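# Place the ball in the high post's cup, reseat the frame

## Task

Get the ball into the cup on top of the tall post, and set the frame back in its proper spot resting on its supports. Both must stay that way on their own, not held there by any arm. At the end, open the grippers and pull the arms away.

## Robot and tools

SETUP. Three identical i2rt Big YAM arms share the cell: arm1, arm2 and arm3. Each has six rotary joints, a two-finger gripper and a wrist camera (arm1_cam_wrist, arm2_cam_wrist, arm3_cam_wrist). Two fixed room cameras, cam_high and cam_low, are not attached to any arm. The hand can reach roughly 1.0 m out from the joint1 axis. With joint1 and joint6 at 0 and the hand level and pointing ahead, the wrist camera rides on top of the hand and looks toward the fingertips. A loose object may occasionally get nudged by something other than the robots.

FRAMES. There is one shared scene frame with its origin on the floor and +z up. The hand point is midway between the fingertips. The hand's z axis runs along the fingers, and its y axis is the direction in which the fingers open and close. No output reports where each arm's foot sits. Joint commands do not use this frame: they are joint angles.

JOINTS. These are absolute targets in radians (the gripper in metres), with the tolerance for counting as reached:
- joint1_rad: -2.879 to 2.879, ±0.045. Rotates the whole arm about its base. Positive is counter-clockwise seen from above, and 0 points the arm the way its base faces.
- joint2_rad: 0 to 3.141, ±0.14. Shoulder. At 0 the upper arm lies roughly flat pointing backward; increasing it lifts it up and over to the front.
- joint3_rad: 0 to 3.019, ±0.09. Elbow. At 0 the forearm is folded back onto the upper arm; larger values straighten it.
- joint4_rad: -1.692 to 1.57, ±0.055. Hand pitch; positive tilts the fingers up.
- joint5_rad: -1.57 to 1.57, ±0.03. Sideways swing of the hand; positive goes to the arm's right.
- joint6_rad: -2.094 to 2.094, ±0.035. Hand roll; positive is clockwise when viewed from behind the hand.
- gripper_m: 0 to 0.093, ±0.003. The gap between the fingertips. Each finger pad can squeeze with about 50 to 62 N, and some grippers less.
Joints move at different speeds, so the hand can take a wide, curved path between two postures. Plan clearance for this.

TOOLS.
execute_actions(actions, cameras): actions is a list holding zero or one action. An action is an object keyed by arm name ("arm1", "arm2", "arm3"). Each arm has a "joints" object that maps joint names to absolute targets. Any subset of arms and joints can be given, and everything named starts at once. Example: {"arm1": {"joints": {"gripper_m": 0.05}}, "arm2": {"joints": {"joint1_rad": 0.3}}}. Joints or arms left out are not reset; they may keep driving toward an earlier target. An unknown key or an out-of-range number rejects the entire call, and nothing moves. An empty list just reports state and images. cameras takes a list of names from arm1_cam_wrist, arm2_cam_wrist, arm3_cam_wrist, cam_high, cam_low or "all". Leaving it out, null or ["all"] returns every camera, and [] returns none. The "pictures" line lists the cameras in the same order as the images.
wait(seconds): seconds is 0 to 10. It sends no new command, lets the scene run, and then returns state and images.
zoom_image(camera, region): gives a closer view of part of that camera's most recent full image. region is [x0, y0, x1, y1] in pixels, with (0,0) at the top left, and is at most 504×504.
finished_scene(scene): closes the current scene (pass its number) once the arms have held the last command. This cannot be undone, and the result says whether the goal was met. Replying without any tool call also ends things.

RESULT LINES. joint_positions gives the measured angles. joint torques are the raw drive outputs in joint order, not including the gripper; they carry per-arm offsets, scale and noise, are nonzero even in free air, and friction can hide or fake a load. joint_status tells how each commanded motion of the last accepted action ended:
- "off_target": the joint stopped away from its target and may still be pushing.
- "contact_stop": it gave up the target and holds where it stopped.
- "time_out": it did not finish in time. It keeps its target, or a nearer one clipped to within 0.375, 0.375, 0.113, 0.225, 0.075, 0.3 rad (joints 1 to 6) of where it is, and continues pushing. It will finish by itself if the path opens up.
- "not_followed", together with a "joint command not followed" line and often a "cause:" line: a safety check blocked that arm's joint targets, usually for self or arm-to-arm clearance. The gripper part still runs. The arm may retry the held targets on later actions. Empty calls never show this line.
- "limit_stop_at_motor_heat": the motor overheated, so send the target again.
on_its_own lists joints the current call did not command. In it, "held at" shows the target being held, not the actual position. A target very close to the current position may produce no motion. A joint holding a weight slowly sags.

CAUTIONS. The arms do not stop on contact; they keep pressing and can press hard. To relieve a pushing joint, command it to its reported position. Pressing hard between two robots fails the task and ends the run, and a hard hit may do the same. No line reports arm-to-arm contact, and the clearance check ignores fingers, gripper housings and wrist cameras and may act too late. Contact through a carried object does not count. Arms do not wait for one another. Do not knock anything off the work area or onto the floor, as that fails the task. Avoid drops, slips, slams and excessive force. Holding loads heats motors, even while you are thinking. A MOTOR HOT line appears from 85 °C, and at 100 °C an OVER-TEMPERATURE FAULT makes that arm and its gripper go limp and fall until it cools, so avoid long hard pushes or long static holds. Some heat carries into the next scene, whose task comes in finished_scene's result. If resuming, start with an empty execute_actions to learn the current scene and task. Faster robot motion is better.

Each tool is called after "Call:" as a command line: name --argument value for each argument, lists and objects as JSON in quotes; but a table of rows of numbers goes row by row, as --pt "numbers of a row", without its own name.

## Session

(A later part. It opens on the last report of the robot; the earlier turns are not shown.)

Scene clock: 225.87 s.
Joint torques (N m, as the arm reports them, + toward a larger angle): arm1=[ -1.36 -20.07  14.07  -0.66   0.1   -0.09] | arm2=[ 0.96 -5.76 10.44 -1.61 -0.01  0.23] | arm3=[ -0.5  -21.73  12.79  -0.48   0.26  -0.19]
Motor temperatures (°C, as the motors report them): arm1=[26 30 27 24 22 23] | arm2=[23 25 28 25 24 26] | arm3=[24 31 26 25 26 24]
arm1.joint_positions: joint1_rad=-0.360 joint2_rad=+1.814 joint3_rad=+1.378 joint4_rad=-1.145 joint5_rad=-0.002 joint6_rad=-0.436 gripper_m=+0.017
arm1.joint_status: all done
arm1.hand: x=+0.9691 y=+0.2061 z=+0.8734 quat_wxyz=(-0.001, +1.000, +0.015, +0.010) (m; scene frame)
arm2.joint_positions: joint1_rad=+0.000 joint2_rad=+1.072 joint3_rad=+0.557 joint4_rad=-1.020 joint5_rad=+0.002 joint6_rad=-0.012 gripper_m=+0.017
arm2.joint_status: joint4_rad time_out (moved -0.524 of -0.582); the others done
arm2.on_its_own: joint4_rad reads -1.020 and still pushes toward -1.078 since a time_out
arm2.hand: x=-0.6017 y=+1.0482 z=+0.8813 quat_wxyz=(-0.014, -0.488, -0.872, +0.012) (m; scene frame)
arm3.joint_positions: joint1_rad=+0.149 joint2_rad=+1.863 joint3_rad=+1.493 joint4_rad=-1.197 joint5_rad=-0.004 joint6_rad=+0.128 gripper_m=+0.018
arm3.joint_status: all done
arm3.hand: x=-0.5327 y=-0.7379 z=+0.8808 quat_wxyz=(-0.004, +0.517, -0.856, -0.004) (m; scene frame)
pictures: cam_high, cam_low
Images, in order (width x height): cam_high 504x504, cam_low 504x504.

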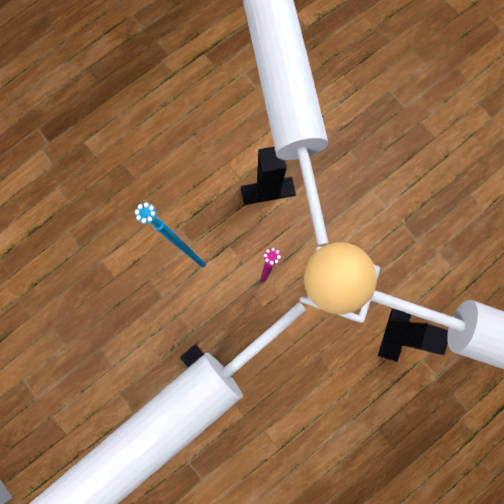

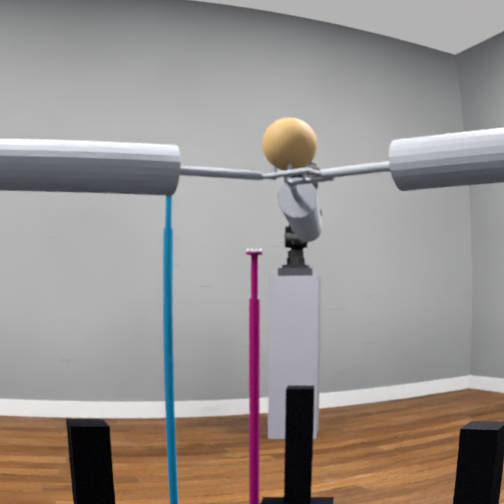

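Call:
execute_actions --actions '[{"arm1":{"joints":{"joint1_rad":-0.215,"joint2_rad":1.62,"joint3_rad":1.225,"joint4_rad":-1.15,"joint6_rad":-0.295}},"arm2":{"joints":{"joint1_rad":-0.012,"joint2_rad":1.332,"joint3_rad":0.848,"joint4_rad":-1.07,"joint6_rad":-0.025}},"arm3":{"joints":{"joint1_rad":-0.01,"joint2_rad":1.70,"joint3_rad":1.352,"joint4_rad":-1.2,"joint6_rad":-0.035}}}]' --cameras '[]'

Call:
execute_actions --actions '[{"arm1":{"joints":{"joint1_rad":-0.03,"joint2_rad":1.471,"joint3_rad":1.05,"joint4_rad":-1.125,"joint6_rad":-0.11}},"arm2":{"joints":{"joint1_rad":-0.02,"joint2_rad":1.573,"joint3_rad":1.103,"joint4_rad":-1.085,"joint6_rad":-0.035}},"arm3":{"joints":{"joint1_rad":-0.2,"joint2_rad":1.596,"joint3_rad":1.22,"joint4_rad":-1.172,"joint6_rad":-0.225}}}]' --cameras '["cam_high","cam_low"]'

Scene clock: 261.37 s.
Joint torques (N m, as the arm reports them, + toward a larger angle): arm1=[ -0.02 -16.85  11.47   0.81  -0.19   0.11] | arm2=[ 1.06 -8.78 11.32 -1.05 -0.05  0.14] | arm3=[ -1.76 -20.01  11.44   0.26   0.51  -0.18]
Motor temperatures (°C, as the motors report them): arm1=[26 29 32 24 22 23] | arm2=[23 24 32 25 24 26] | arm3=[24 31 29 25 26 24]
arm1.joint_positions: joint1_rad=-0.236 joint2_rad=+1.626 joint3_rad=+1.205 joint4_rad=-1.163 joint5_rad=+0.008 joint6_rad=-0.312 gripper_m=+0.017
arm1.joint_status: all done
arm1.hand: x=+1.0116 y=+0.1275 z=+0.9012 quat_wxyz=(-0.006, +1.000, +0.015, +0.013) (m; scene frame)
arm2.joint_positions: joint1_rad=-0.013 joint2_rad=+1.335 joint3_rad=+0.808 joint4_rad=-1.031 joint5_rad=+0.003 joint6_rad=-0.027 gripper_m=+0.017
arm2.joint_status: all done
arm2.hand: x=-0.5588 y=+0.9675 z=+0.8964 quat_wxyz=(-0.003, -0.487, -0.873, +0.007) (m; scene frame)
arm3.joint_positions: joint1_rad=+0.006 joint2_rad=+1.718 joint3_rad=+1.336 joint4_rad=-1.194 joint5_rad=-0.011 joint6_rad=-0.016 gripper_m=+0.018
arm3.joint_status: all done
arm3.hand: x=-0.4885 y=-0.8185 z=+0.8980 quat_wxyz=(+0.001, +0.517, -0.856, -0.004) (m; scene frame)
pictures: none
No camera images: the call's "cameras" was empty. Leave "cameras" out to get every camera's image.

Scene clock: 262.30 s.
Joint torques (N m, as the arm reports them, + toward a larger angle): arm1=[  0.6  -14.27  11.69   0.71  -0.4    0.19] | arm2=[  0.92 -13.05  10.58  -1.1    0.01   0.12] | arm3=[ -2.16 -18.1   12.02   0.32   0.63  -0.23]
Motor temperatures (°C, as the motors report them): arm1=[26 29 31 24 22 23] | arm2=[23 24 32 25 24 26] | arm3=[24 31 29 25 26 24]
arm1.joint_positions: joint1_rad=-0.057 joint2_rad=+1.477 joint3_rad=+1.024 joint4_rad=-1.137 joint5_rad=+0.014 joint6_rad=-0.134 gripper_m=+0.017
arm1.joint_status: all done
arm1.hand: x=+1.0585 y=+0.0424 z=+0.8993 quat_wxyz=(-0.010, +1.000, +0.016, +0.016) (m; scene frame)
arm2.joint_positions: joint1_rad=-0.020 joint2_rad=+1.587 joint3_rad=+1.072 joint4_rad=-1.045 joint5_rad=+0.001 joint6_rad=-0.036 gripper_m=+0.017
arm2.joint_status: all done
arm2.hand: x=-0.5117 y=+0.8812 z=+0.8937 quat_wxyz=(-0.003, -0.487, -0.874, +0.005) (m; scene frame)
arm3.joint_positions: joint1_rad=-0.180 joint2_rad=+1.617 joint3_rad=+1.196 joint4_rad=-1.169 joint5_rad=-0.015 joint6_rad=-0.203 gripper_m=+0.018
arm3.joint_status: all done
arm3.hand: x=-0.4418 y=-0.9056 z=+0.8948 quat_wxyz=(+0.008, +0.518, -0.855, -0.004) (m; scene frame)
pictures: cam_high, cam_low
Images, in order (width x height): cam_high 504x504, cam_low 504x504.

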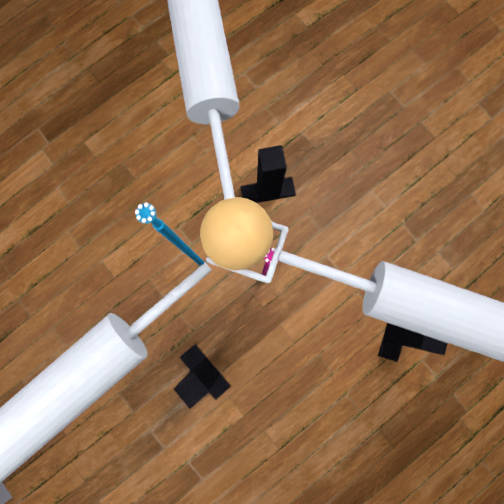

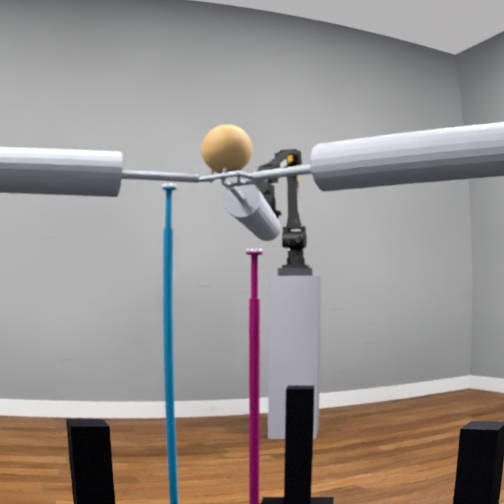

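Call:
execute_actions --actions '[{"arm1":{"joints":{"joint1_rad":0.222,"joint2_rad":1.36,"joint3_rad":0.94,"joint4_rad":-1.12,"joint6_rad":0.142}},"arm2":{"joints":{"joint1_rad":-0.024,"joint2_rad":1.79,"joint3_rad":1.403,"joint4_rad":-1.14,"joint6_rad":-0.04}},"arm3":{"joints":{"joint1_rad":-0.43,"joint2_rad":1.532,"joint3_rad":1.152,"joint4_rad":-1.162,"joint6_rad":-0.455}}}]' --cameras '[]'

Call:
execute_actions --actions '[{"arm1":{"joints":{"joint1_rad":0.52,"joint2_rad":1.31,"joint3_rad":0.895,"joint4_rad":-1.125,"joint6_rad":0.44}},"arm2":{"joints":{"joint1_rad":-0.028,"joint2_rad":2.028,"joint3_rad":1.77,"joint4_rad":-1.268,"joint6_rad":-0.045}},"arm3":{"joints":{"joint1_rad":-0.67,"joint2_rad":1.525,"joint3_rad":1.145,"joint4_rad":-1.16,"joint6_rad":-0.695}}}]' --cameras '["cam_high","cam_low","arm2_cam_wrist"]'

Scene clock: 272.53 s.
Joint torques (N m, as the arm reports them, + toward a larger angle): arm1=[  1.11 -11.88  12.6    0.76  -0.54   0.25] | arm2=[  0.94 -18.3   11.32  -1.55   0.09   0.14] | arm3=[ -2.65 -17.39  13.23   0.72   0.87  -0.29]
Motor temperatures (°C, as the motors report them): arm1=[26 29 31 24 23 23] | arm2=[23 25 33 25 24 26] | arm3=[24 30 29 25 26 24]
arm1.joint_positions: joint1_rad=+0.189 joint2_rad=+1.367 joint3_rad=+0.908 joint4_rad=-1.135 joint5_rad=+0.020 joint6_rad=+0.112 gripper_m=+0.017
arm1.joint_status: all done
arm1.hand: x=+1.1037 y=-0.0467 z=+0.8979 quat_wxyz=(-0.015, +1.000, +0.016, +0.016) (m; scene frame)
arm2.joint_positions: joint1_rad=-0.027 joint2_rad=+1.819 joint3_rad=+1.367 joint4_rad=-1.087 joint5_rad=+0.000 joint6_rad=-0.044 gripper_m=+0.017
arm2.joint_status: all done
arm2.hand: x=-0.4652 y=+0.7917 z=+0.8879 quat_wxyz=(-0.012, -0.487, -0.873, +0.010) (m; scene frame)
arm3.joint_positions: joint1_rad=-0.402 joint2_rad=+1.558 joint3_rad=+1.115 joint4_rad=-1.170 joint5_rad=-0.022 joint6_rad=-0.425 gripper_m=+0.018
arm3.joint_status: all done
arm3.hand: x=-0.3971 y=-0.9954 z=+0.8914 quat_wxyz=(+0.019, +0.517, -0.855, -0.009) (m; scene frame)
pictures: none
No camera images: the call's "cameras" was empty. Leave "cameras" out to get every camera's image.

Scene clock: 274.87 s.
Joint torques (N m, as the arm reports them, + toward a larger angle): arm1=[ 8.38 -9.23 14.4   1.15 -3.45  1.04] | arm2=[ -2.46 -15.3   17.52   1.26   0.78  -0.38] | arm3=[-12.96 -17.33  12.69  -0.31   3.87  -1.35]
Motor temperatures (°C, as the motors report them): arm1=[27 29 31 24 24 23] | arm2=[23 25 35 25 24 26] | arm3=[24 30 29 25 29 24]
arm1.joint_positions: joint1_rad=+0.385 joint2_rad=+1.307 joint3_rad=+0.841 joint4_rad=-1.151 joint5_rad=+0.115 joint6_rad=+0.329 gripper_m=+0.017
arm1.joint_status: joint1_rad time_out (moved +0.196 of +0.331); joint6_rad time_out (moved +0.217 of +0.328); the others done
arm1.on_its_own: joint1_rad reads +0.385 and still pushes toward +0.520 since a time_out; joint6_rad reads +0.329 and still pushes toward +0.440 since a time_out
arm1.hand: x=+1.1417 y=-0.0878 z=+0.8958 quat_wxyz=(-0.066, +0.998, +0.007, +0.008) (m; scene frame)
arm2.joint_positions: joint1_rad=+0.016 joint2_rad=+1.985 joint3_rad=+1.635 joint4_rad=-1.296 joint5_rad=-0.017 joint6_rad=-0.001 gripper_m=+0.017
arm2.joint_status: joint3_rad time_out (moved +0.269 of +0.403); joint6_rad time_out (moved +0.042 of -0.001); the others done
arm2.on_its_own: joint3_rad reads +1.635 and still pushes toward +1.748 since a time_out; joint6_rad reads -0.001 and still pushes toward -0.045 since a time_out
arm2.hand: x=-0.4192 y=+0.7669 z=+0.8932 quat_wxyz=(+0.030, -0.486, -0.873, -0.024) (m; scene frame)
arm3.joint_positions: joint1_rad=-0.525 joint2_rad=+1.550 joint3_rad=+1.114 joint4_rad=-1.142 joint5_rad=-0.102 joint6_rad=-0.545 gripper_m=+0.018
arm3.joint_status: joint1_rad time_out (moved -0.123 of -0.268); joint6_rad time_out (moved -0.120 of -0.270); the others done
arm3.on_its_own: joint1_rad reads -0.525 and still pushes toward -0.670 since a time_out; joint6_rad reads -0.545 and still pushes toward -0.695 since a time_out
arm3.hand: x=-0.3687 y=-1.0224 z=+0.8950 quat_wxyz=(+0.000, +0.516, -0.855, -0.052) (m; scene frame)
pictures: arm2_cam_wrist, cam_high, cam_low
Images, in order (width x height): arm2_cam_wrist 504x504, cam_high 504x504, cam_low 504x504.

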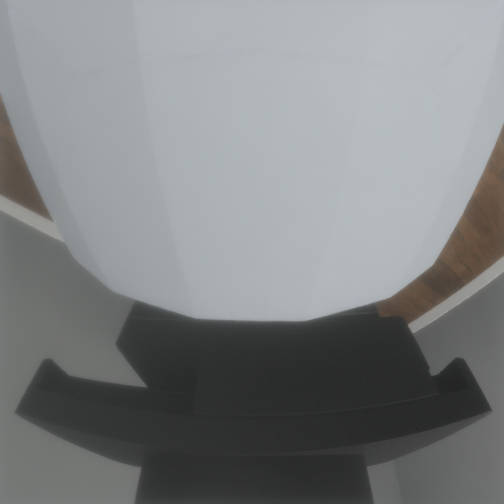

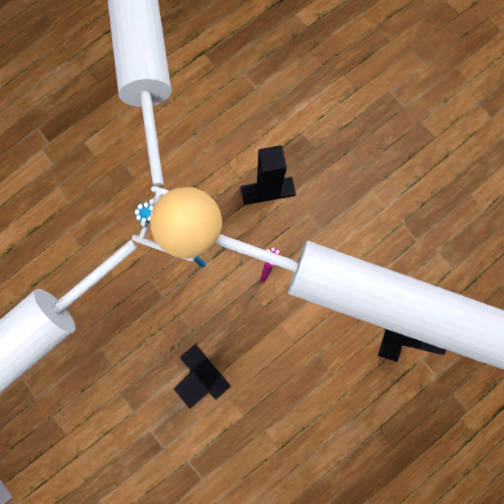

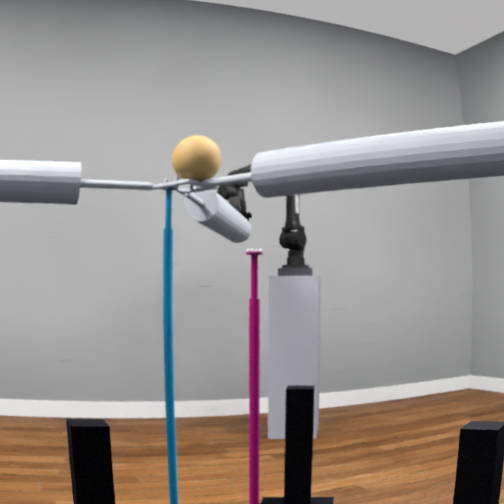

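Call:
execute_actions --actions '[{"arm1":{"joints":{"joint1_rad":0.19,"joint2_rad":1.365,"joint3_rad":0.94,"joint4_rad":-1.125,"joint5_rad":0,"joint6_rad":0.11}},"arm2":{"joints":{"joint1_rad":-0.022,"joint2_rad":1.79,"joint3_rad":1.395,"joint4_rad":-1.14,"joint5_rad":0,"joint6_rad":-0.04}},"arm3":{"joints":{"joint1_rad":-0.405,"joint2_rad":1.535,"joint3_rad":1.155,"joint4_rad":-1.165,"joint5_rad":0,"joint6_rad":-0.43}}}]' --cameras '["cam_high","cam_low"]'

Call:
zoom_image --camera "cam_low" --region '[130, 110, 290, 230]'

Call:
zoom_image --camera "cam_high" --region '[100, 140, 280, 300]'

Scene clock: 287.50 s.
Joint torques (N m, as the arm reports them, + toward a larger angle): arm1=[ -1.34 -10.92  14.37  -0.45  -0.94  -0.11] | arm2=[  1.07 -19.76   8.26   0.18   0.25   0.08] | arm3=[ -1.05 -16.29  13.55   0.33   0.79  -0.13]
Motor temperatures (°C, as the motors report them): arm1=[27 28 32 24 31 24] | arm2=[23 26 39 25 25 26] | arm3=[24 30 29 25 39 25]
arm1.joint_positions: joint1_rad=+0.192 joint2_rad=+1.367 joint3_rad=+0.886 joint4_rad=-1.110 joint5_rad=+0.033 joint6_rad=+0.115 gripper_m=+0.017
arm1.joint_status: joint5_rad time_out (moved -0.082 of -0.115); the others done
arm1.on_its_own: joint5_rad reads +0.033 and still pushes toward +0.000 since a time_out
arm1.hand: x=+1.1064 y=-0.0449 z=+0.8906 quat_wxyz=(-0.022, +1.000, +0.015, +0.014) (m; scene frame)
arm2.joint_positions: joint1_rad=-0.022 joint2_rad=+1.839 joint3_rad=+1.397 joint4_rad=-1.137 joint5_rad=-0.004 joint6_rad=-0.038 gripper_m=+0.017
arm2.joint_status: all done
arm2.hand: x=-0.4626 y=+0.7943 z=+0.8879 quat_wxyz=(+0.004, -0.487, -0.874, -0.001) (m; scene frame)
arm3.joint_positions: joint1_rad=-0.397 joint2_rad=+1.550 joint3_rad=+1.115 joint4_rad=-1.164 joint5_rad=-0.019 joint6_rad=-0.419 gripper_m=+0.018
arm3.joint_status: all done
arm3.hand: x=-0.3967 y=-0.9928 z=+0.8945 quat_wxyz=(+0.011, +0.517, -0.856, -0.008) (m; scene frame)
pictures: cam_high, cam_low
Images, in order (width x height): cam_high 504x504, cam_low 504x504.

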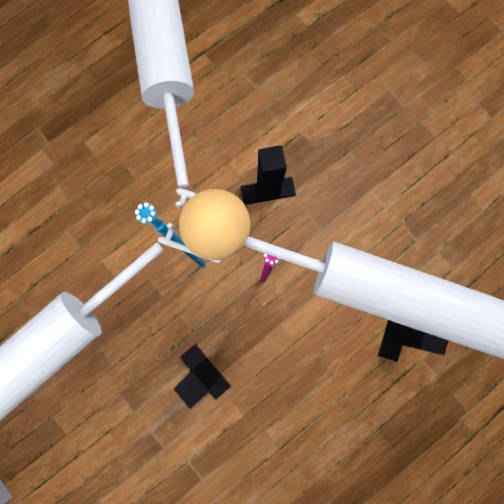

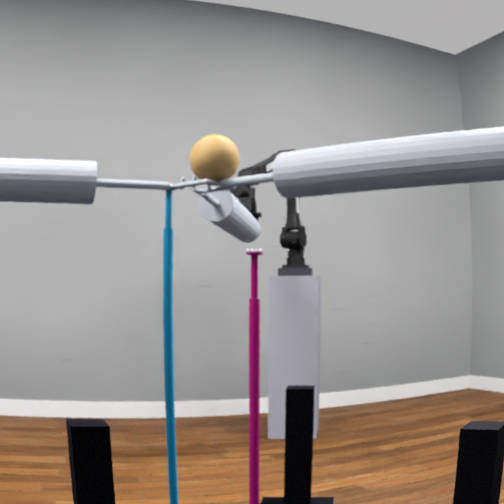

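Region (130, 110, 290, 230) of cam_low's 504x504 image, scaled by 3.150, with more detail than that image has; it fills the top 378 rows of this view, and the rest is white.

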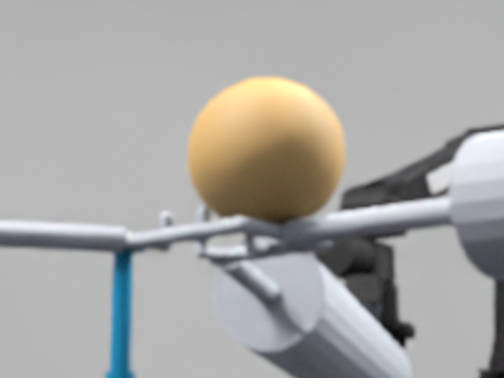

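Region (100, 140, 280, 300) of cam_high's 504x504 image, scaled by 2.800, with more detail than that image has.

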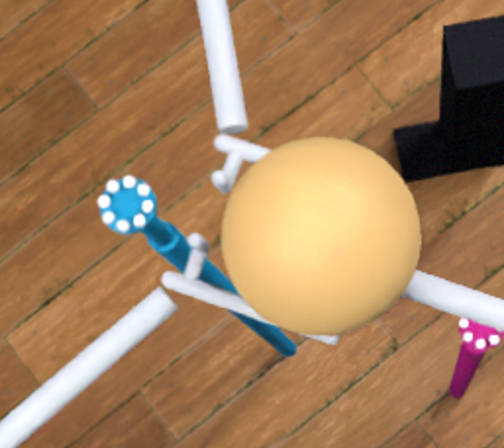

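Call:
execute_actions --actions '[{"arm1":{"joints":{"joint1_rad":0.193,"joint2_rad":1.542,"joint3_rad":0.725,"joint4_rad":-0.747,"joint5_rad":0.01,"joint6_rad":0.113}},"arm2":{"joints":{"joint1_rad":0.022,"joint2_rad":1.95,"joint3_rad":1.275,"joint4_rad":-0.875,"joint6_rad":0.005}},"arm3":{"joints":{"joint1_rad":-0.435,"joint2_rad":1.755,"joint3_rad":1.05,"joint4_rad":-0.856,"joint6_rad":-0.46}}}]' --cameras '["cam_high","cam_low"]'

Call:
zoom_image --camera "cam_high" --region '[160, 160, 340, 320]'

Scene clock: 335.50 s.
Joint torques (N m, as the arm reports them, + toward a larger angle): arm1=[ -1.08 -12.23   8.19   0.64  -0.91  -0.11] | arm2=[  1.79 -20.31   6.32  -0.33   0.11   0.16] | arm3=[ -2.83 -19.18   9.97   0.82   0.96  -0.33]
Motor temperatures (°C, as the motors report them): arm1=[26 28 34 24 26 23] | arm2=[23 30 33 25 24 26] | arm3=[24 30 30 25 31 24]
arm1.joint_positions: joint1_rad=+0.190 joint2_rad=+1.551 joint3_rad=+0.714 joint4_rad=-0.759 joint5_rad=+0.042 joint6_rad=+0.118 gripper_m=+0.017
arm1.joint_status: joint5_rad time_out (moved +0.010 of -0.023); the others done
arm1.on_its_own: joint5_rad reads +0.042 and still pushes toward +0.010 since a time_out
arm1.hand: x=+1.1209 y=-0.0400 z=+0.7795 quat_wxyz=(-0.027, +0.999, +0.013, +0.015) (m; scene frame)
arm2.joint_positions: joint1_rad=+0.015 joint2_rad=+1.996 joint3_rad=+1.285 joint4_rad=-0.854 joint5_rad=-0.001 joint6_rad=-0.002 gripper_m=+0.017
arm2.joint_status: all done
arm2.hand: x=-0.4467 y=+0.8036 z=+0.7722 quat_wxyz=(-0.002, -0.487, -0.874, +0.004) (m; scene frame)
arm3.joint_positions: joint1_rad=-0.405 joint2_rad=+1.780 joint3_rad=+1.028 joint4_rad=-0.868 joint5_rad=-0.024 joint6_rad=-0.425 gripper_m=+0.018
arm3.joint_status: all done
arm3.hand: x=-0.3844 y=-0.9864 z=+0.7714 quat_wxyz=(+0.022, +0.516, -0.856, -0.010) (m; scene frame)
pictures: cam_high, cam_low
Images, in order (width x height): cam_high 504x504, cam_low 504x504.

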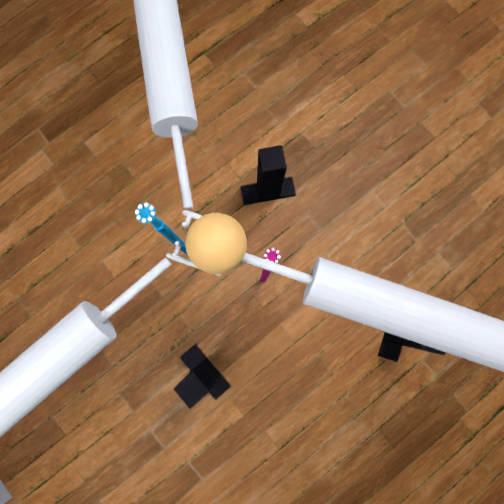

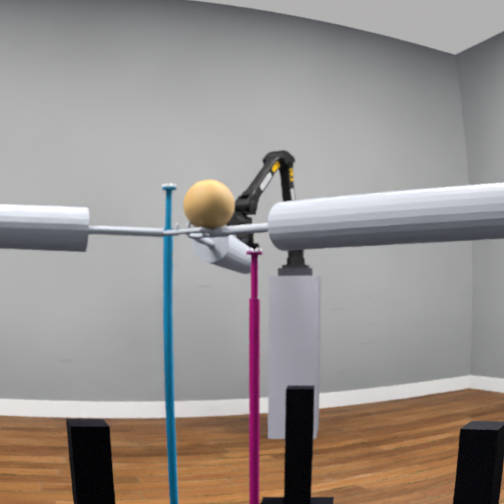

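Region (160, 160, 340, 320) of cam_high's 504x504 image, scaled by 2.800, with more detail than that image has.

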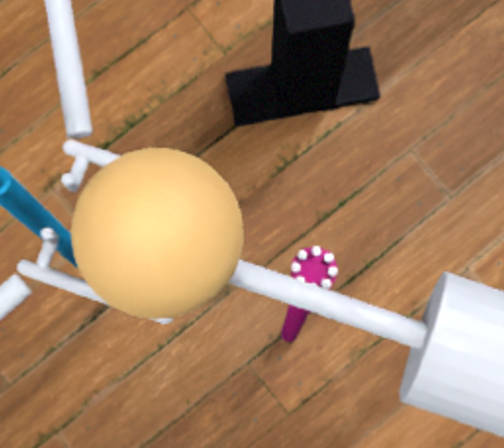

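Call:
execute_actions --actions '[{"arm1":{"joints":{"joint1_rad":0.16,"joint2_rad":1.602,"joint3_rad":0.68,"joint4_rad":-0.642,"joint5_rad":0.015,"joint6_rad":0.085}},"arm2":{"joints":{"joint1_rad":0.04,"joint2_rad":2.005,"joint3_rad":1.27,"joint4_rad":-0.825,"joint6_rad":0.025}},"arm3":{"joints":{"joint1_rad":-0.41,"joint2_rad":1.815,"joint3_rad":1.056,"joint4_rad":-0.795,"joint5_rad":-0.01,"joint6_rad":-0.43}}}]' --cameras '["cam_high","cam_low"]'

Call:
zoom_image --camera "cam_high" --region '[160, 160, 340, 320]'

Scene clock: 349.47 s.
Joint torques (N m, as the arm reports them, + toward a larger angle): arm1=[ -2.24 -12.95   6.81   0.58  -0.76  -0.18] | arm2=[  1.9  -18.02   6.42   0.4    0.03   0.27] | arm3=[ -0.59 -17.83  10.28   1.09   0.64  -0.07]
Motor temperatures (°C, as the motors report them): arm1=[26 28 31 24 26 23] | arm2=[23 30 32 25 24 26] | arm3=[24 30 29 25 31 24]
arm1.joint_positions: joint1_rad=+0.173 joint2_rad=+1.612 joint3_rad=+0.675 joint4_rad=-0.652 joint5_rad=+0.042 joint6_rad=+0.098 gripper_m=+0.017
arm1.joint_status: all done
arm1.hand: x=+1.1250 y=-0.0333 z=+0.7511 quat_wxyz=(-0.026, +0.999, +0.015, +0.012) (m; scene frame)
arm2.joint_positions: joint1_rad=+0.024 joint2_rad=+2.018 joint3_rad=+1.276 joint4_rad=-0.824 joint5_rad=+0.001 joint6_rad=+0.008 gripper_m=+0.017
arm2.joint_status: all done
arm2.hand: x=-0.4437 y=+0.8072 z=+0.7582 quat_wxyz=(+0.000, -0.487, -0.874, +0.004) (m; scene frame)
arm3.joint_positions: joint1_rad=-0.404 joint2_rad=+1.821 joint3_rad=+1.028 joint4_rad=-0.814 joint5_rad=-0.025 joint6_rad=-0.425 gripper_m=+0.018
arm3.joint_status: all done
arm3.hand: x=-0.3793 y=-0.9818 z=+0.7539 quat_wxyz=(+0.015, +0.517, -0.856, -0.011) (m; scene frame)
pictures: cam_high, cam_low
Images, in order (width x height): cam_high 504x504, cam_low 504x504.

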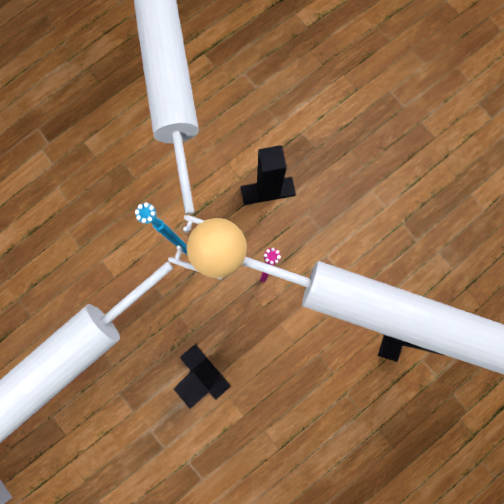

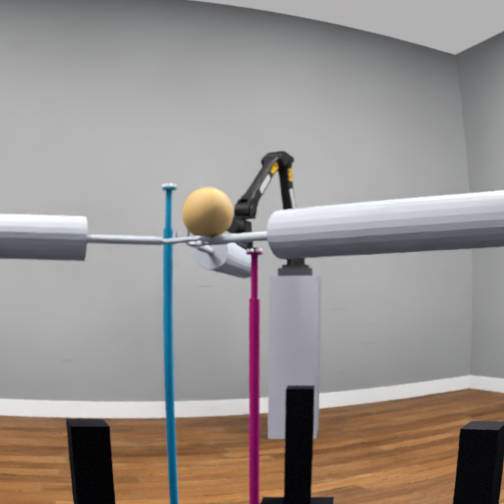

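Region (160, 160, 340, 320) of cam_high's 504x504 image, scaled by 2.800, with more detail than that image has.

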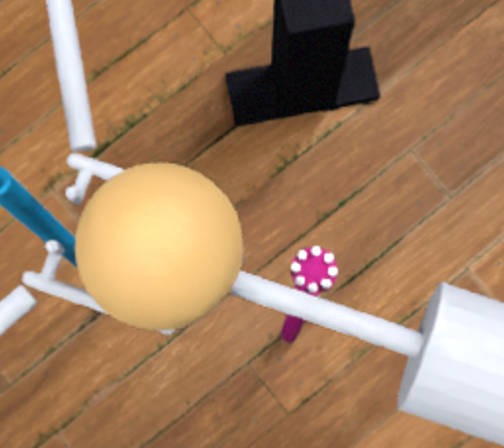

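Call:
execute_actions --actions '[{"arm1":{"joints":{"joint1_rad":0.15,"joint2_rad":1.872,"joint3_rad":0.636,"joint4_rad":-0.32,"joint6_rad":0.075}},"arm2":{"joints":{"joint1_rad":0.05,"joint2_rad":2.2,"joint3_rad":1.25,"joint4_rad":-0.618,"joint6_rad":0.03}},"arm3":{"joints":{"joint1_rad":-0.40,"joint2_rad":2.035,"joint3_rad":1.05,"joint4_rad":-0.56,"joint6_rad":-0.42}}}]' --cameras '["cam_high","cam_low"]'

Call:
zoom_image --camera "cam_high" --region '[160, 160, 340, 320]'

Scene clock: 358.40 s.
Joint torques (N m, as the arm reports them, + toward a larger angle): arm1=[ -1.56 -15.53   3.51   0.78  -0.75  -0.14] | arm2=[  2.63 -20.1    4.75  -0.42   0.25   0.14] | arm3=[ -0.57 -20.81   7.83   0.73   0.44  -0.07]
Motor temperatures (°C, as the motors report them): arm1=[26 28 30 24 26 23] | arm2=[23 30 32 25 24 26] | arm3=[24 30 29 25 30 24]
arm1.joint_positions: joint1_rad=+0.156 joint2_rad=+1.893 joint3_rad=+0.638 joint4_rad=-0.335 joint5_rad=+0.041 joint6_rad=+0.083 gripper_m=+0.017
arm1.joint_status: all done
arm1.hand: x=+1.1328 y=-0.0264 z=+0.6580 quat_wxyz=(-0.026, +0.999, +0.014, +0.013) (m; scene frame)
arm2.joint_positions: joint1_rad=+0.044 joint2_rad=+2.228 joint3_rad=+1.260 joint4_rad=-0.596 joint5_rad=-0.004 joint6_rad=+0.027 gripper_m=+0.017
arm2.joint_status: all done
arm2.hand: x=-0.4370 y=+0.8168 z=+0.6476 quat_wxyz=(-0.003, -0.486, -0.874, +0.002) (m; scene frame)
arm3.joint_positions: joint1_rad=-0.396 joint2_rad=+2.058 joint3_rad=+1.028 joint4_rad=-0.570 joint5_rad=-0.020 joint6_rad=-0.416 gripper_m=+0.018
arm3.joint_status: all done
arm3.hand: x=-0.3742 y=-0.9741 z=+0.6512 quat_wxyz=(+0.012, +0.516, -0.856, -0.009) (m; scene frame)
pictures: cam_high, cam_low
Images, in order (width x height): cam_high 504x504, cam_low 504x504.

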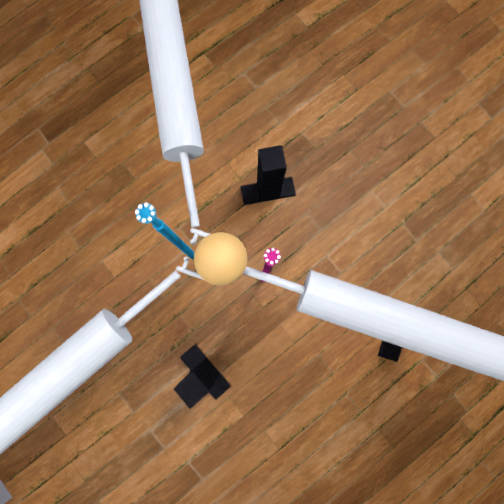

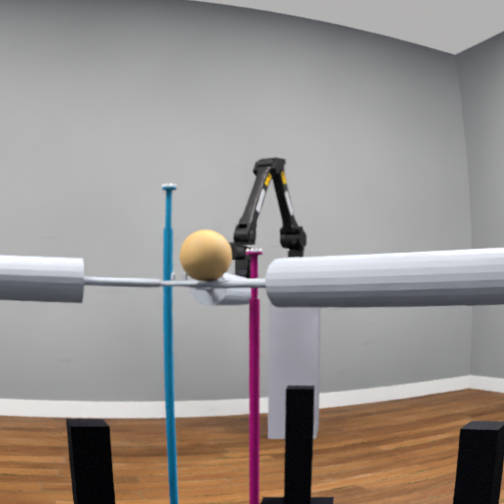

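Region (160, 160, 340, 320) of cam_high's 504x504 image, scaled by 2.800, with more detail than that image has.

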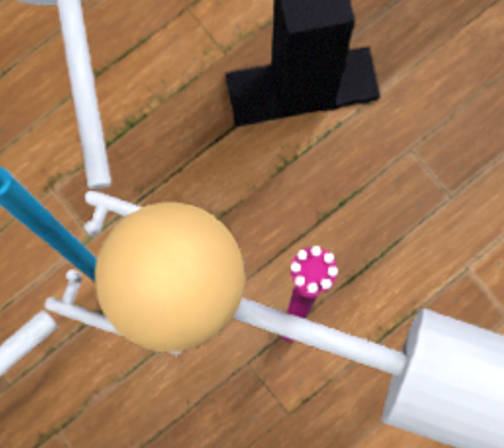

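Call:
execute_actions --actions '[{"arm1":{"joints":{"joint1_rad":0.108,"joint2_rad":1.865,"joint3_rad":0.735,"joint4_rad":-0.424,"joint6_rad":0.03}},"arm2":{"joints":{"joint1_rad":-0.01,"joint2_rad":2.1,"joint3_rad":1.165,"joint4_rad":-0.631,"joint6_rad":-0.03}},"arm3":{"joints":{"joint1_rad":-0.322,"joint2_rad":1.94,"joint3_rad":0.965,"joint4_rad":-0.58,"joint6_rad":-0.34}}}]' --cameras '["cam_high","cam_low"]'

Call:
zoom_image --camera "cam_high" --region '[160, 160, 340, 320]'

Scene clock: 376.93 s.
Joint torques (N m, as the arm reports them, + toward a larger angle): arm1=[ -1.92 -16.55   5.15  -0.36  -0.53  -0.19] | arm2=[  0.76 -18.13   5.23  -0.18   0.43   0.  ] | arm3=[ -0.7  -20.51   6.74   0.31   0.32  -0.02]
Motor temperatures (°C, as the motors report them): arm1=[26 28 29 24 26 23] | arm2=[23 31 31 25 24 26] | arm3=[24 31 28 25 30 24]
arm1.joint_positions: joint1_rad=+0.117 joint2_rad=+1.888 joint3_rad=+0.726 joint4_rad=-0.410 joint5_rad=+0.035 joint6_rad=+0.044 gripper_m=+0.017
arm1.joint_status: all done
arm1.hand: x=+1.0958 y=-0.0177 z=+0.6710 quat_wxyz=(-0.022, +1.000, +0.014, +0.005) (m; scene frame)
arm2.joint_positions: joint1_rad=-0.007 joint2_rad=+2.130 joint3_rad=+1.168 joint4_rad=-0.616 joint5_rad=-0.009 joint6_rad=-0.021 gripper_m=+0.017
arm2.joint_status: all done
arm2.hand: x=-0.4731 y=+0.8274 z=+0.6758 quat_wxyz=(+0.002, -0.487, -0.873, -0.003) (m; scene frame)
arm3.joint_positions: joint1_rad=-0.321 joint2_rad=+1.972 joint3_rad=+0.956 joint4_rad=-0.578 joint5_rad=-0.017 joint6_rad=-0.339 gripper_m=+0.018
arm3.joint_status: all done
arm3.hand: x=-0.4116 y=-0.9635 z=+0.6728 quat_wxyz=(+0.010, +0.516, -0.857, -0.006) (m; scene frame)
pictures: cam_high, cam_low
Images, in order (width x height): cam_high 504x504, cam_low 504x504.

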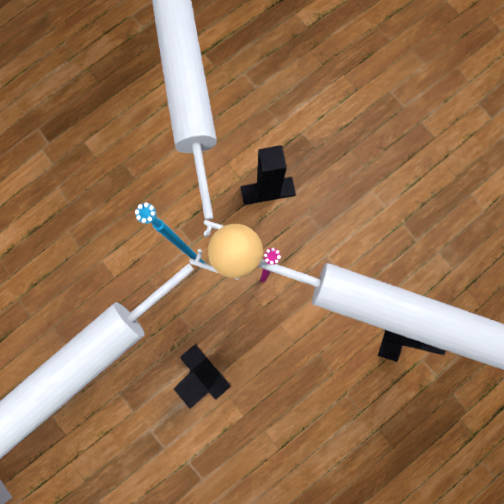

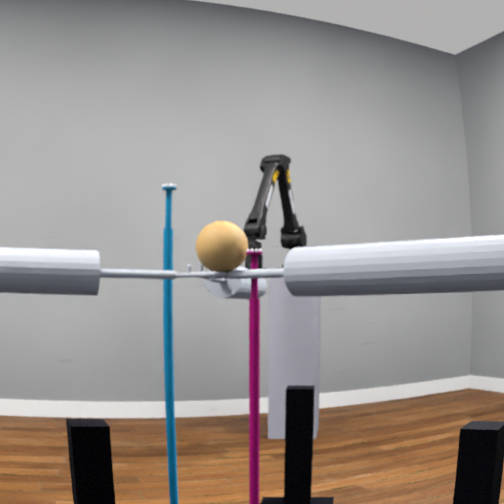

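Region (160, 160, 340, 320) of cam_high's 504x504 image, scaled by 2.800, with more detail than that image has.

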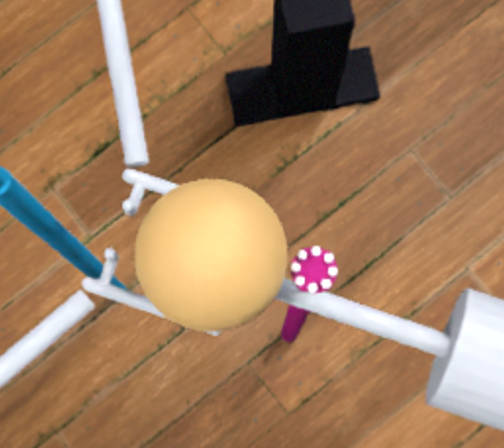

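Call:
execute_actions --actions '[{"arm1":{"joints":{"joint1_rad":0.045,"joint2_rad":1.882,"joint3_rad":0.772,"joint4_rad":-0.444,"joint6_rad":-0.033}},"arm2":{"joints":{"joint2_rad":2.059,"joint3_rad":1.077,"joint4_rad":-0.584}},"arm3":{"joints":{"joint1_rad":-0.258,"joint2_rad":1.94,"joint3_rad":0.97,"joint4_rad":-0.583,"joint6_rad":-0.276}}}]' --cameras '["cam_high","cam_low"]'

Call:
zoom_image --camera "cam_high" --region '[160, 160, 340, 320]'

Scene clock: 391.83 s.
Joint torques (N m, as the arm reports them, + toward a larger angle): arm1=[ -4.62 -15.02   7.53  -0.47   0.24  -0.54] | arm2=[  0.74 -19.75   2.16  -0.74   0.37   0.02] | arm3=[  3.24 -20.71   7.17   0.2   -0.29   0.31]
Motor temperatures (°C, as the motors report them): arm1=[26 29 29 24 25 23] | arm2=[23 31 31 25 24 26] | arm3=[24 31 28 25 29 24]
arm1.joint_positions: joint1_rad=+0.092 joint2_rad=+1.890 joint3_rad=+0.738 joint4_rad=-0.428 joint5_rad=+0.010 joint6_rad=+0.016 gripper_m=+0.017
arm1.joint_status: joint1_rad time_out (moved -0.025 of -0.072); joint6_rad time_out (moved -0.027 of -0.077); the others done
arm1.on_its_own: joint1_rad reads +0.092 and still pushes toward +0.045 since a time_out; joint6_rad reads +0.016 and still pushes toward -0.033 since a time_out
arm1.hand: x=+1.0932 y=-0.0132 z=+0.6723 quat_wxyz=(-0.009, +1.000, +0.015, +0.010) (m; scene frame)
arm2.joint_positions: joint1_rad=-0.006 joint2_rad=+2.105 joint3_rad=+1.118 joint4_rad=-0.553 joint5_rad=-0.007 joint6_rad=-0.022 gripper_m=+0.017
arm2.joint_status: all done
arm2.hand: x=-0.4756 y=+0.8324 z=+0.6770 quat_wxyz=(-0.014, -0.487, -0.873, +0.007) (m; scene frame)
arm3.joint_positions: joint1_rad=-0.300 joint2_rad=+1.972 joint3_rad=+0.957 joint4_rad=-0.578 joint5_rad=+0.000 joint6_rad=-0.316 gripper_m=+0.018
arm3.joint_status: joint6_rad time_out (moved +0.023 of +0.063); the others done
arm3.on_its_own: joint6_rad reads -0.316 and still pushes toward -0.276 since a time_out
arm3.hand: x=-0.4151 y=-0.9586 z=+0.6730 quat_wxyz=(+0.007, +0.515, -0.857, +0.002) (m; scene frame)
pictures: cam_high, cam_low
Images, in order (width x height): cam_high 504x504, cam_low 504x504.

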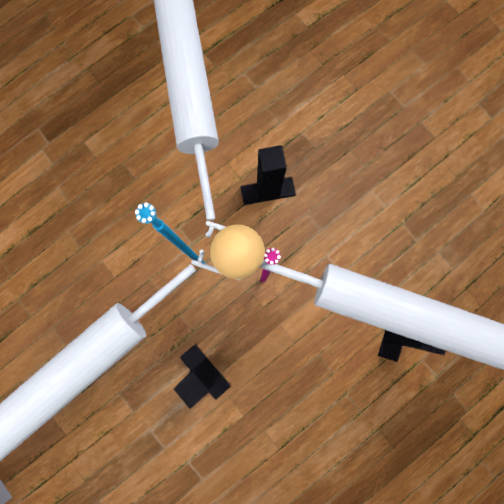

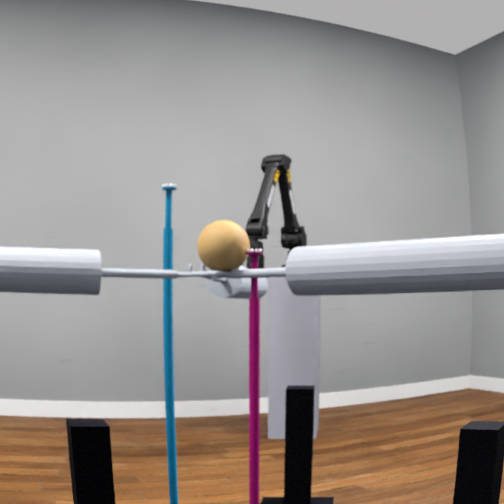

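Region (160, 160, 340, 320) of cam_high's 504x504 image, scaled by 2.800, with more detail than that image has.

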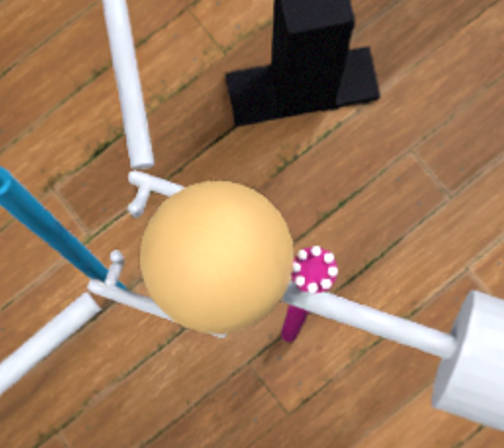

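Call:
execute_actions --actions '[{"arm1":{"joints":{"joint1_rad":0.11,"joint2_rad":1.795,"joint3_rad":0.74,"joint4_rad":-0.495,"joint6_rad":0.035}},"arm2":{"joints":{"joint2_rad":2.045,"joint3_rad":1.15,"joint4_rad":-0.665}},"arm3":{"joints":{"joint1_rad":-0.318,"joint2_rad":1.875,"joint3_rad":0.96,"joint4_rad":-0.638,"joint6_rad":-0.336}}}]' --cameras '["cam_low"]'

Call:
zoom_image --camera "cam_low" --region '[170, 190, 300, 300]'

Scene clock: 401.17 s.
Joint torques (N m, as the arm reports them, + toward a larger angle): arm1=[ -0.12 -15.94   5.35   0.22  -0.25   0.08] | arm2=[  0.72 -17.56   7.08  -0.91   0.26   0.01] | arm3=[ -1.16 -20.74   6.8    0.26   0.43  -0.12]
Motor temperatures (°C, as the motors report them): arm1=[27 29 29 24 25 23] | arm2=[23 31 30 25 24 26] | arm3=[24 31 28 25 29 24]
arm1.joint_positions: joint1_rad=+0.094 joint2_rad=+1.816 joint3_rad=+0.738 joint4_rad=-0.495 joint5_rad=+0.026 joint6_rad=+0.021 gripper_m=+0.017
arm1.joint_status: all done
arm1.hand: x=+1.0914 y=-0.0114 z=+0.6973 quat_wxyz=(-0.017, +1.000, +0.014, +0.006) (m; scene frame)
arm2.joint_positions: joint1_rad=-0.007 joint2_rad=+2.067 joint3_rad=+1.132 joint4_rad=-0.628 joint5_rad=-0.004 joint6_rad=-0.022 gripper_m=+0.017
arm2.joint_status: all done
arm2.hand: x=-0.4771 y=+0.8329 z=+0.6974 quat_wxyz=(-0.003, -0.487, -0.873, +0.002) (m; scene frame)
arm3.joint_positions: joint1_rad=-0.308 joint2_rad=+1.909 joint3_rad=+0.957 joint4_rad=-0.633 joint5_rad=-0.020 joint6_rad=-0.324 gripper_m=+0.018
arm3.joint_status: all done
arm3.hand: x=-0.4142 y=-0.9576 z=+0.6992 quat_wxyz=(+0.005, +0.515, -0.857, -0.009) (m; scene frame)
pictures: cam_low
Images, in order (width x height): cam_low 504x504.

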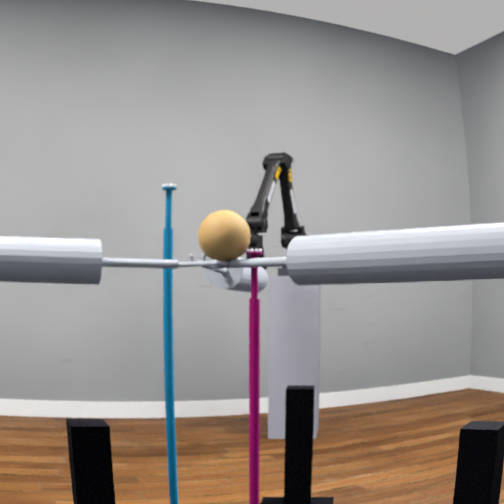

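Region (170, 190, 300, 300) of cam_low's 504x504 image, scaled by 3.877, with more detail than that image has; it fills the top 426 rows of this view, and the rest is white.

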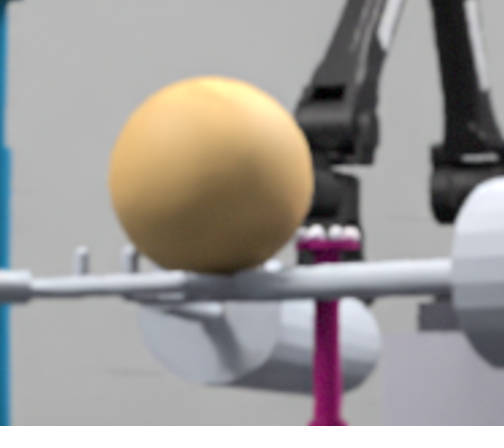

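Call:
execute_actions --actions '[{"arm1":{"joints":{"joint1_rad":0.035,"joint2_rad":1.82,"joint3_rad":0.78,"joint4_rad":-0.512,"joint6_rad":-0.043}},"arm2":{"joints":{"joint2_rad":2.005,"joint3_rad":1.062,"joint4_rad":-0.62}},"arm3":{"joints":{"joint1_rad":-0.245,"joint2_rad":1.88,"joint3_rad":0.972,"joint4_rad":-0.643,"joint6_rad":-0.263}}}]' --cameras '["cam_high","cam_low"]'

Call:
zoom_image --camera "cam_low" --region '[170, 190, 300, 300]'

Scene clock: 408.73 s.
Joint torques (N m, as the arm reports them, + toward a larger angle): arm1=[ -3.18 -14.47   7.54  -0.27  -0.05  -0.36] | arm2=[  0.94 -17.75   4.06  -0.05   0.4   -0.01] | arm3=[  1.54 -20.02   7.58  -0.03  -0.01   0.14]
Motor temperatures (°C, as the motors report them): arm1=[26 29 29 24 25 23] | arm2=[23 31 31 25 24 26] | arm3=[24 31 27 25 29 24]
arm1.joint_positions: joint1_rad=+0.061 joint2_rad=+1.823 joint3_rad=+0.755 joint4_rad=-0.500 joint5_rad=+0.019 joint6_rad=-0.012 gripper_m=+0.017
arm1.joint_status: all done
arm1.hand: x=+1.0844 y=-0.0009 z=+0.6978 quat_wxyz=(-0.014, +1.000, +0.014, +0.004) (m; scene frame)
arm2.joint_positions: joint1_rad=-0.006 joint2_rad=+2.034 joint3_rad=+1.081 joint4_rad=-0.608 joint5_rad=-0.008 joint6_rad=-0.022 gripper_m=+0.017
arm2.joint_status: all done
arm2.hand: x=-0.4836 y=+0.8460 z=+0.7014 quat_wxyz=(-0.005, -0.487, -0.873, +0.002) (m; scene frame)
arm3.joint_positions: joint1_rad=-0.266 joint2_rad=+1.909 joint3_rad=+0.961 joint4_rad=-0.633 joint5_rad=-0.008 joint6_rad=-0.282 gripper_m=+0.018
arm3.joint_status: all done
arm3.hand: x=-0.4242 y=-0.9449 z=+0.7000 quat_wxyz=(+0.002, +0.515, -0.857, -0.003) (m; scene frame)
pictures: cam_high, cam_low
Images, in order (width x height): cam_high 504x504, cam_low 504x504.

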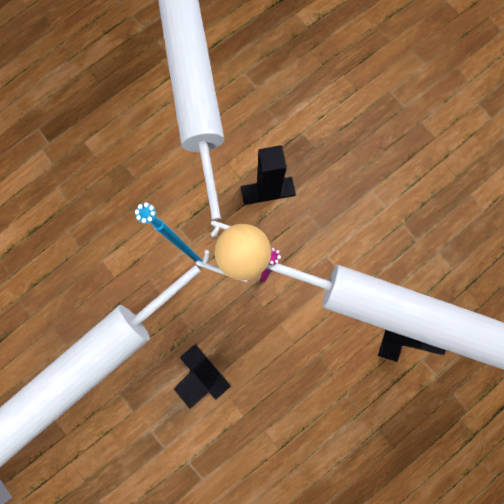

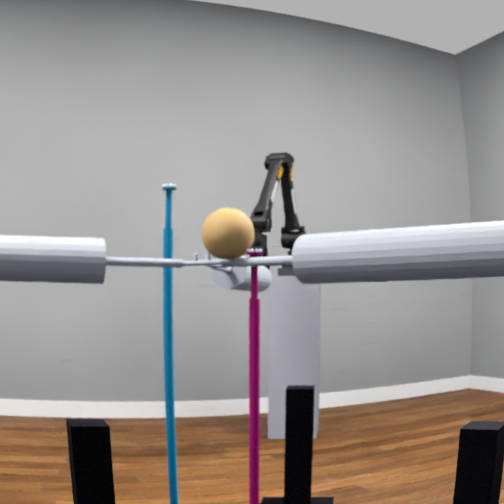

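Region (170, 190, 300, 300) of cam_low's 504x504 image, scaled by 3.877, with more detail than that image has; it fills the top 426 rows of this view, and the rest is white.

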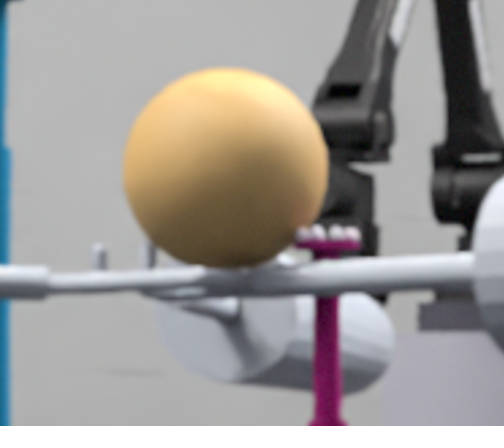

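Call:
execute_actions --actions '[{"arm1":{"joints":{"joint1_rad":-0.008,"joint2_rad":1.835,"joint3_rad":0.807,"joint4_rad":-0.525,"joint6_rad":-0.086}},"arm2":{"joints":{"joint2_rad":1.982,"joint3_rad":1.005,"joint4_rad":-0.588}},"arm3":{"joints":{"joint1_rad":-0.203,"joint2_rad":1.89,"joint3_rad":0.985,"joint4_rad":-0.648,"joint6_rad":-0.221}}}]' --cameras '["cam_high","cam_low"]'

Call:
zoom_image --camera "cam_low" --region '[170, 190, 300, 300]'

Scene clock: 417.43 s.
Joint torques (N m, as the arm reports them, + toward a larger angle): arm1=[ -3.12 -15.12   7.45  -0.28   0.02  -0.36] | arm2=[  0.69 -17.52   4.05  -0.12   0.36   0.  ] | arm3=[  0.98 -19.12   7.93  -0.16  -0.08   0.1 ]
Motor temperatures (°C, as the motors report them): arm1=[26 29 29 24 25 23] | arm2=[23 31 30 25 24 26] | arm3=[24 31 28 25 29 24]
arm1.joint_positions: joint1_rad=+0.015 joint2_rad=+1.837 joint3_rad=+0.785 joint4_rad=-0.512 joint5_rad=+0.017 joint6_rad=-0.057 gripper_m=+0.017
arm1.joint_status: all done
arm1.hand: x=+1.0733 y=+0.0157 z=+0.6987 quat_wxyz=(-0.013, +1.000, +0.013, +0.002) (m; scene frame)
arm2.joint_positions: joint1_rad=-0.006 joint2_rad=+2.011 joint3_rad=+1.020 joint4_rad=-0.576 joint5_rad=-0.007 joint6_rad=-0.022 gripper_m=+0.017
arm2.joint_status: all done
arm2.hand: x=-0.4943 y=+0.8638 z=+0.6984 quat_wxyz=(-0.002, -0.487, -0.873, +0.000) (m; scene frame)
arm3.joint_positions: joint1_rad=-0.219 joint2_rad=+1.909 joint3_rad=+0.971 joint4_rad=-0.633 joint5_rad=-0.006 joint6_rad=-0.234 gripper_m=+0.018
arm3.joint_status: all done
arm3.hand: x=-0.4349 y=-0.9269 z=+0.7024 quat_wxyz=(-0.003, +0.515, -0.857, -0.004) (m; scene frame)
pictures: cam_high, cam_low
Images, in order (width x height): cam_high 504x504, cam_low 504x504.

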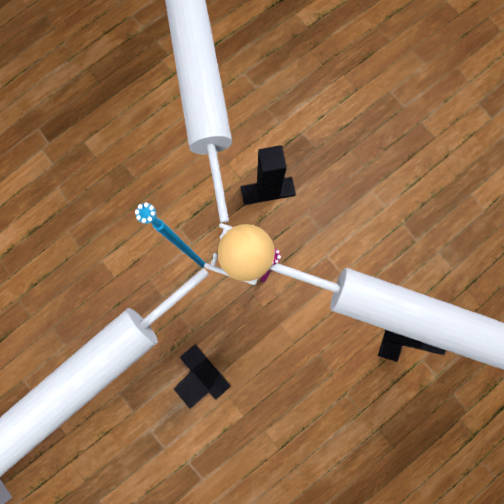

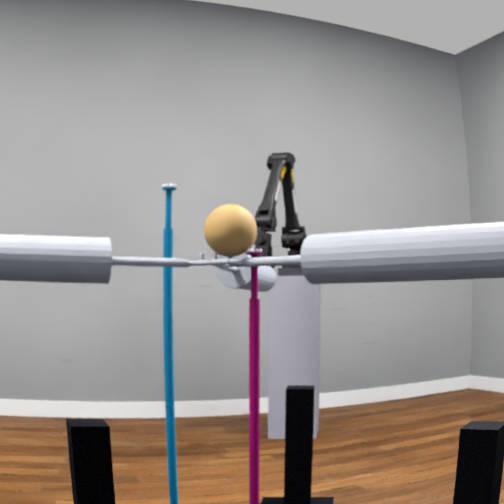

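Region (170, 190, 300, 300) of cam_low's 504x504 image, scaled by 3.877, with more detail than that image has; it fills the top 426 rows of this view, and the rest is white.

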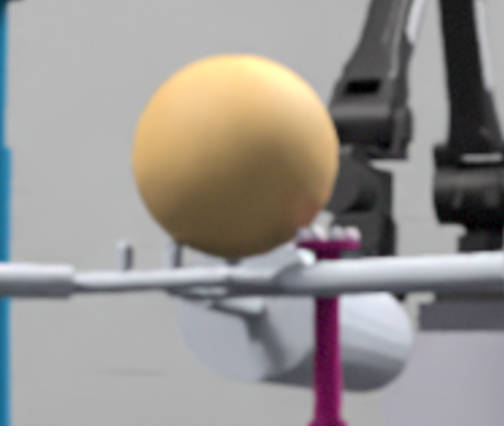

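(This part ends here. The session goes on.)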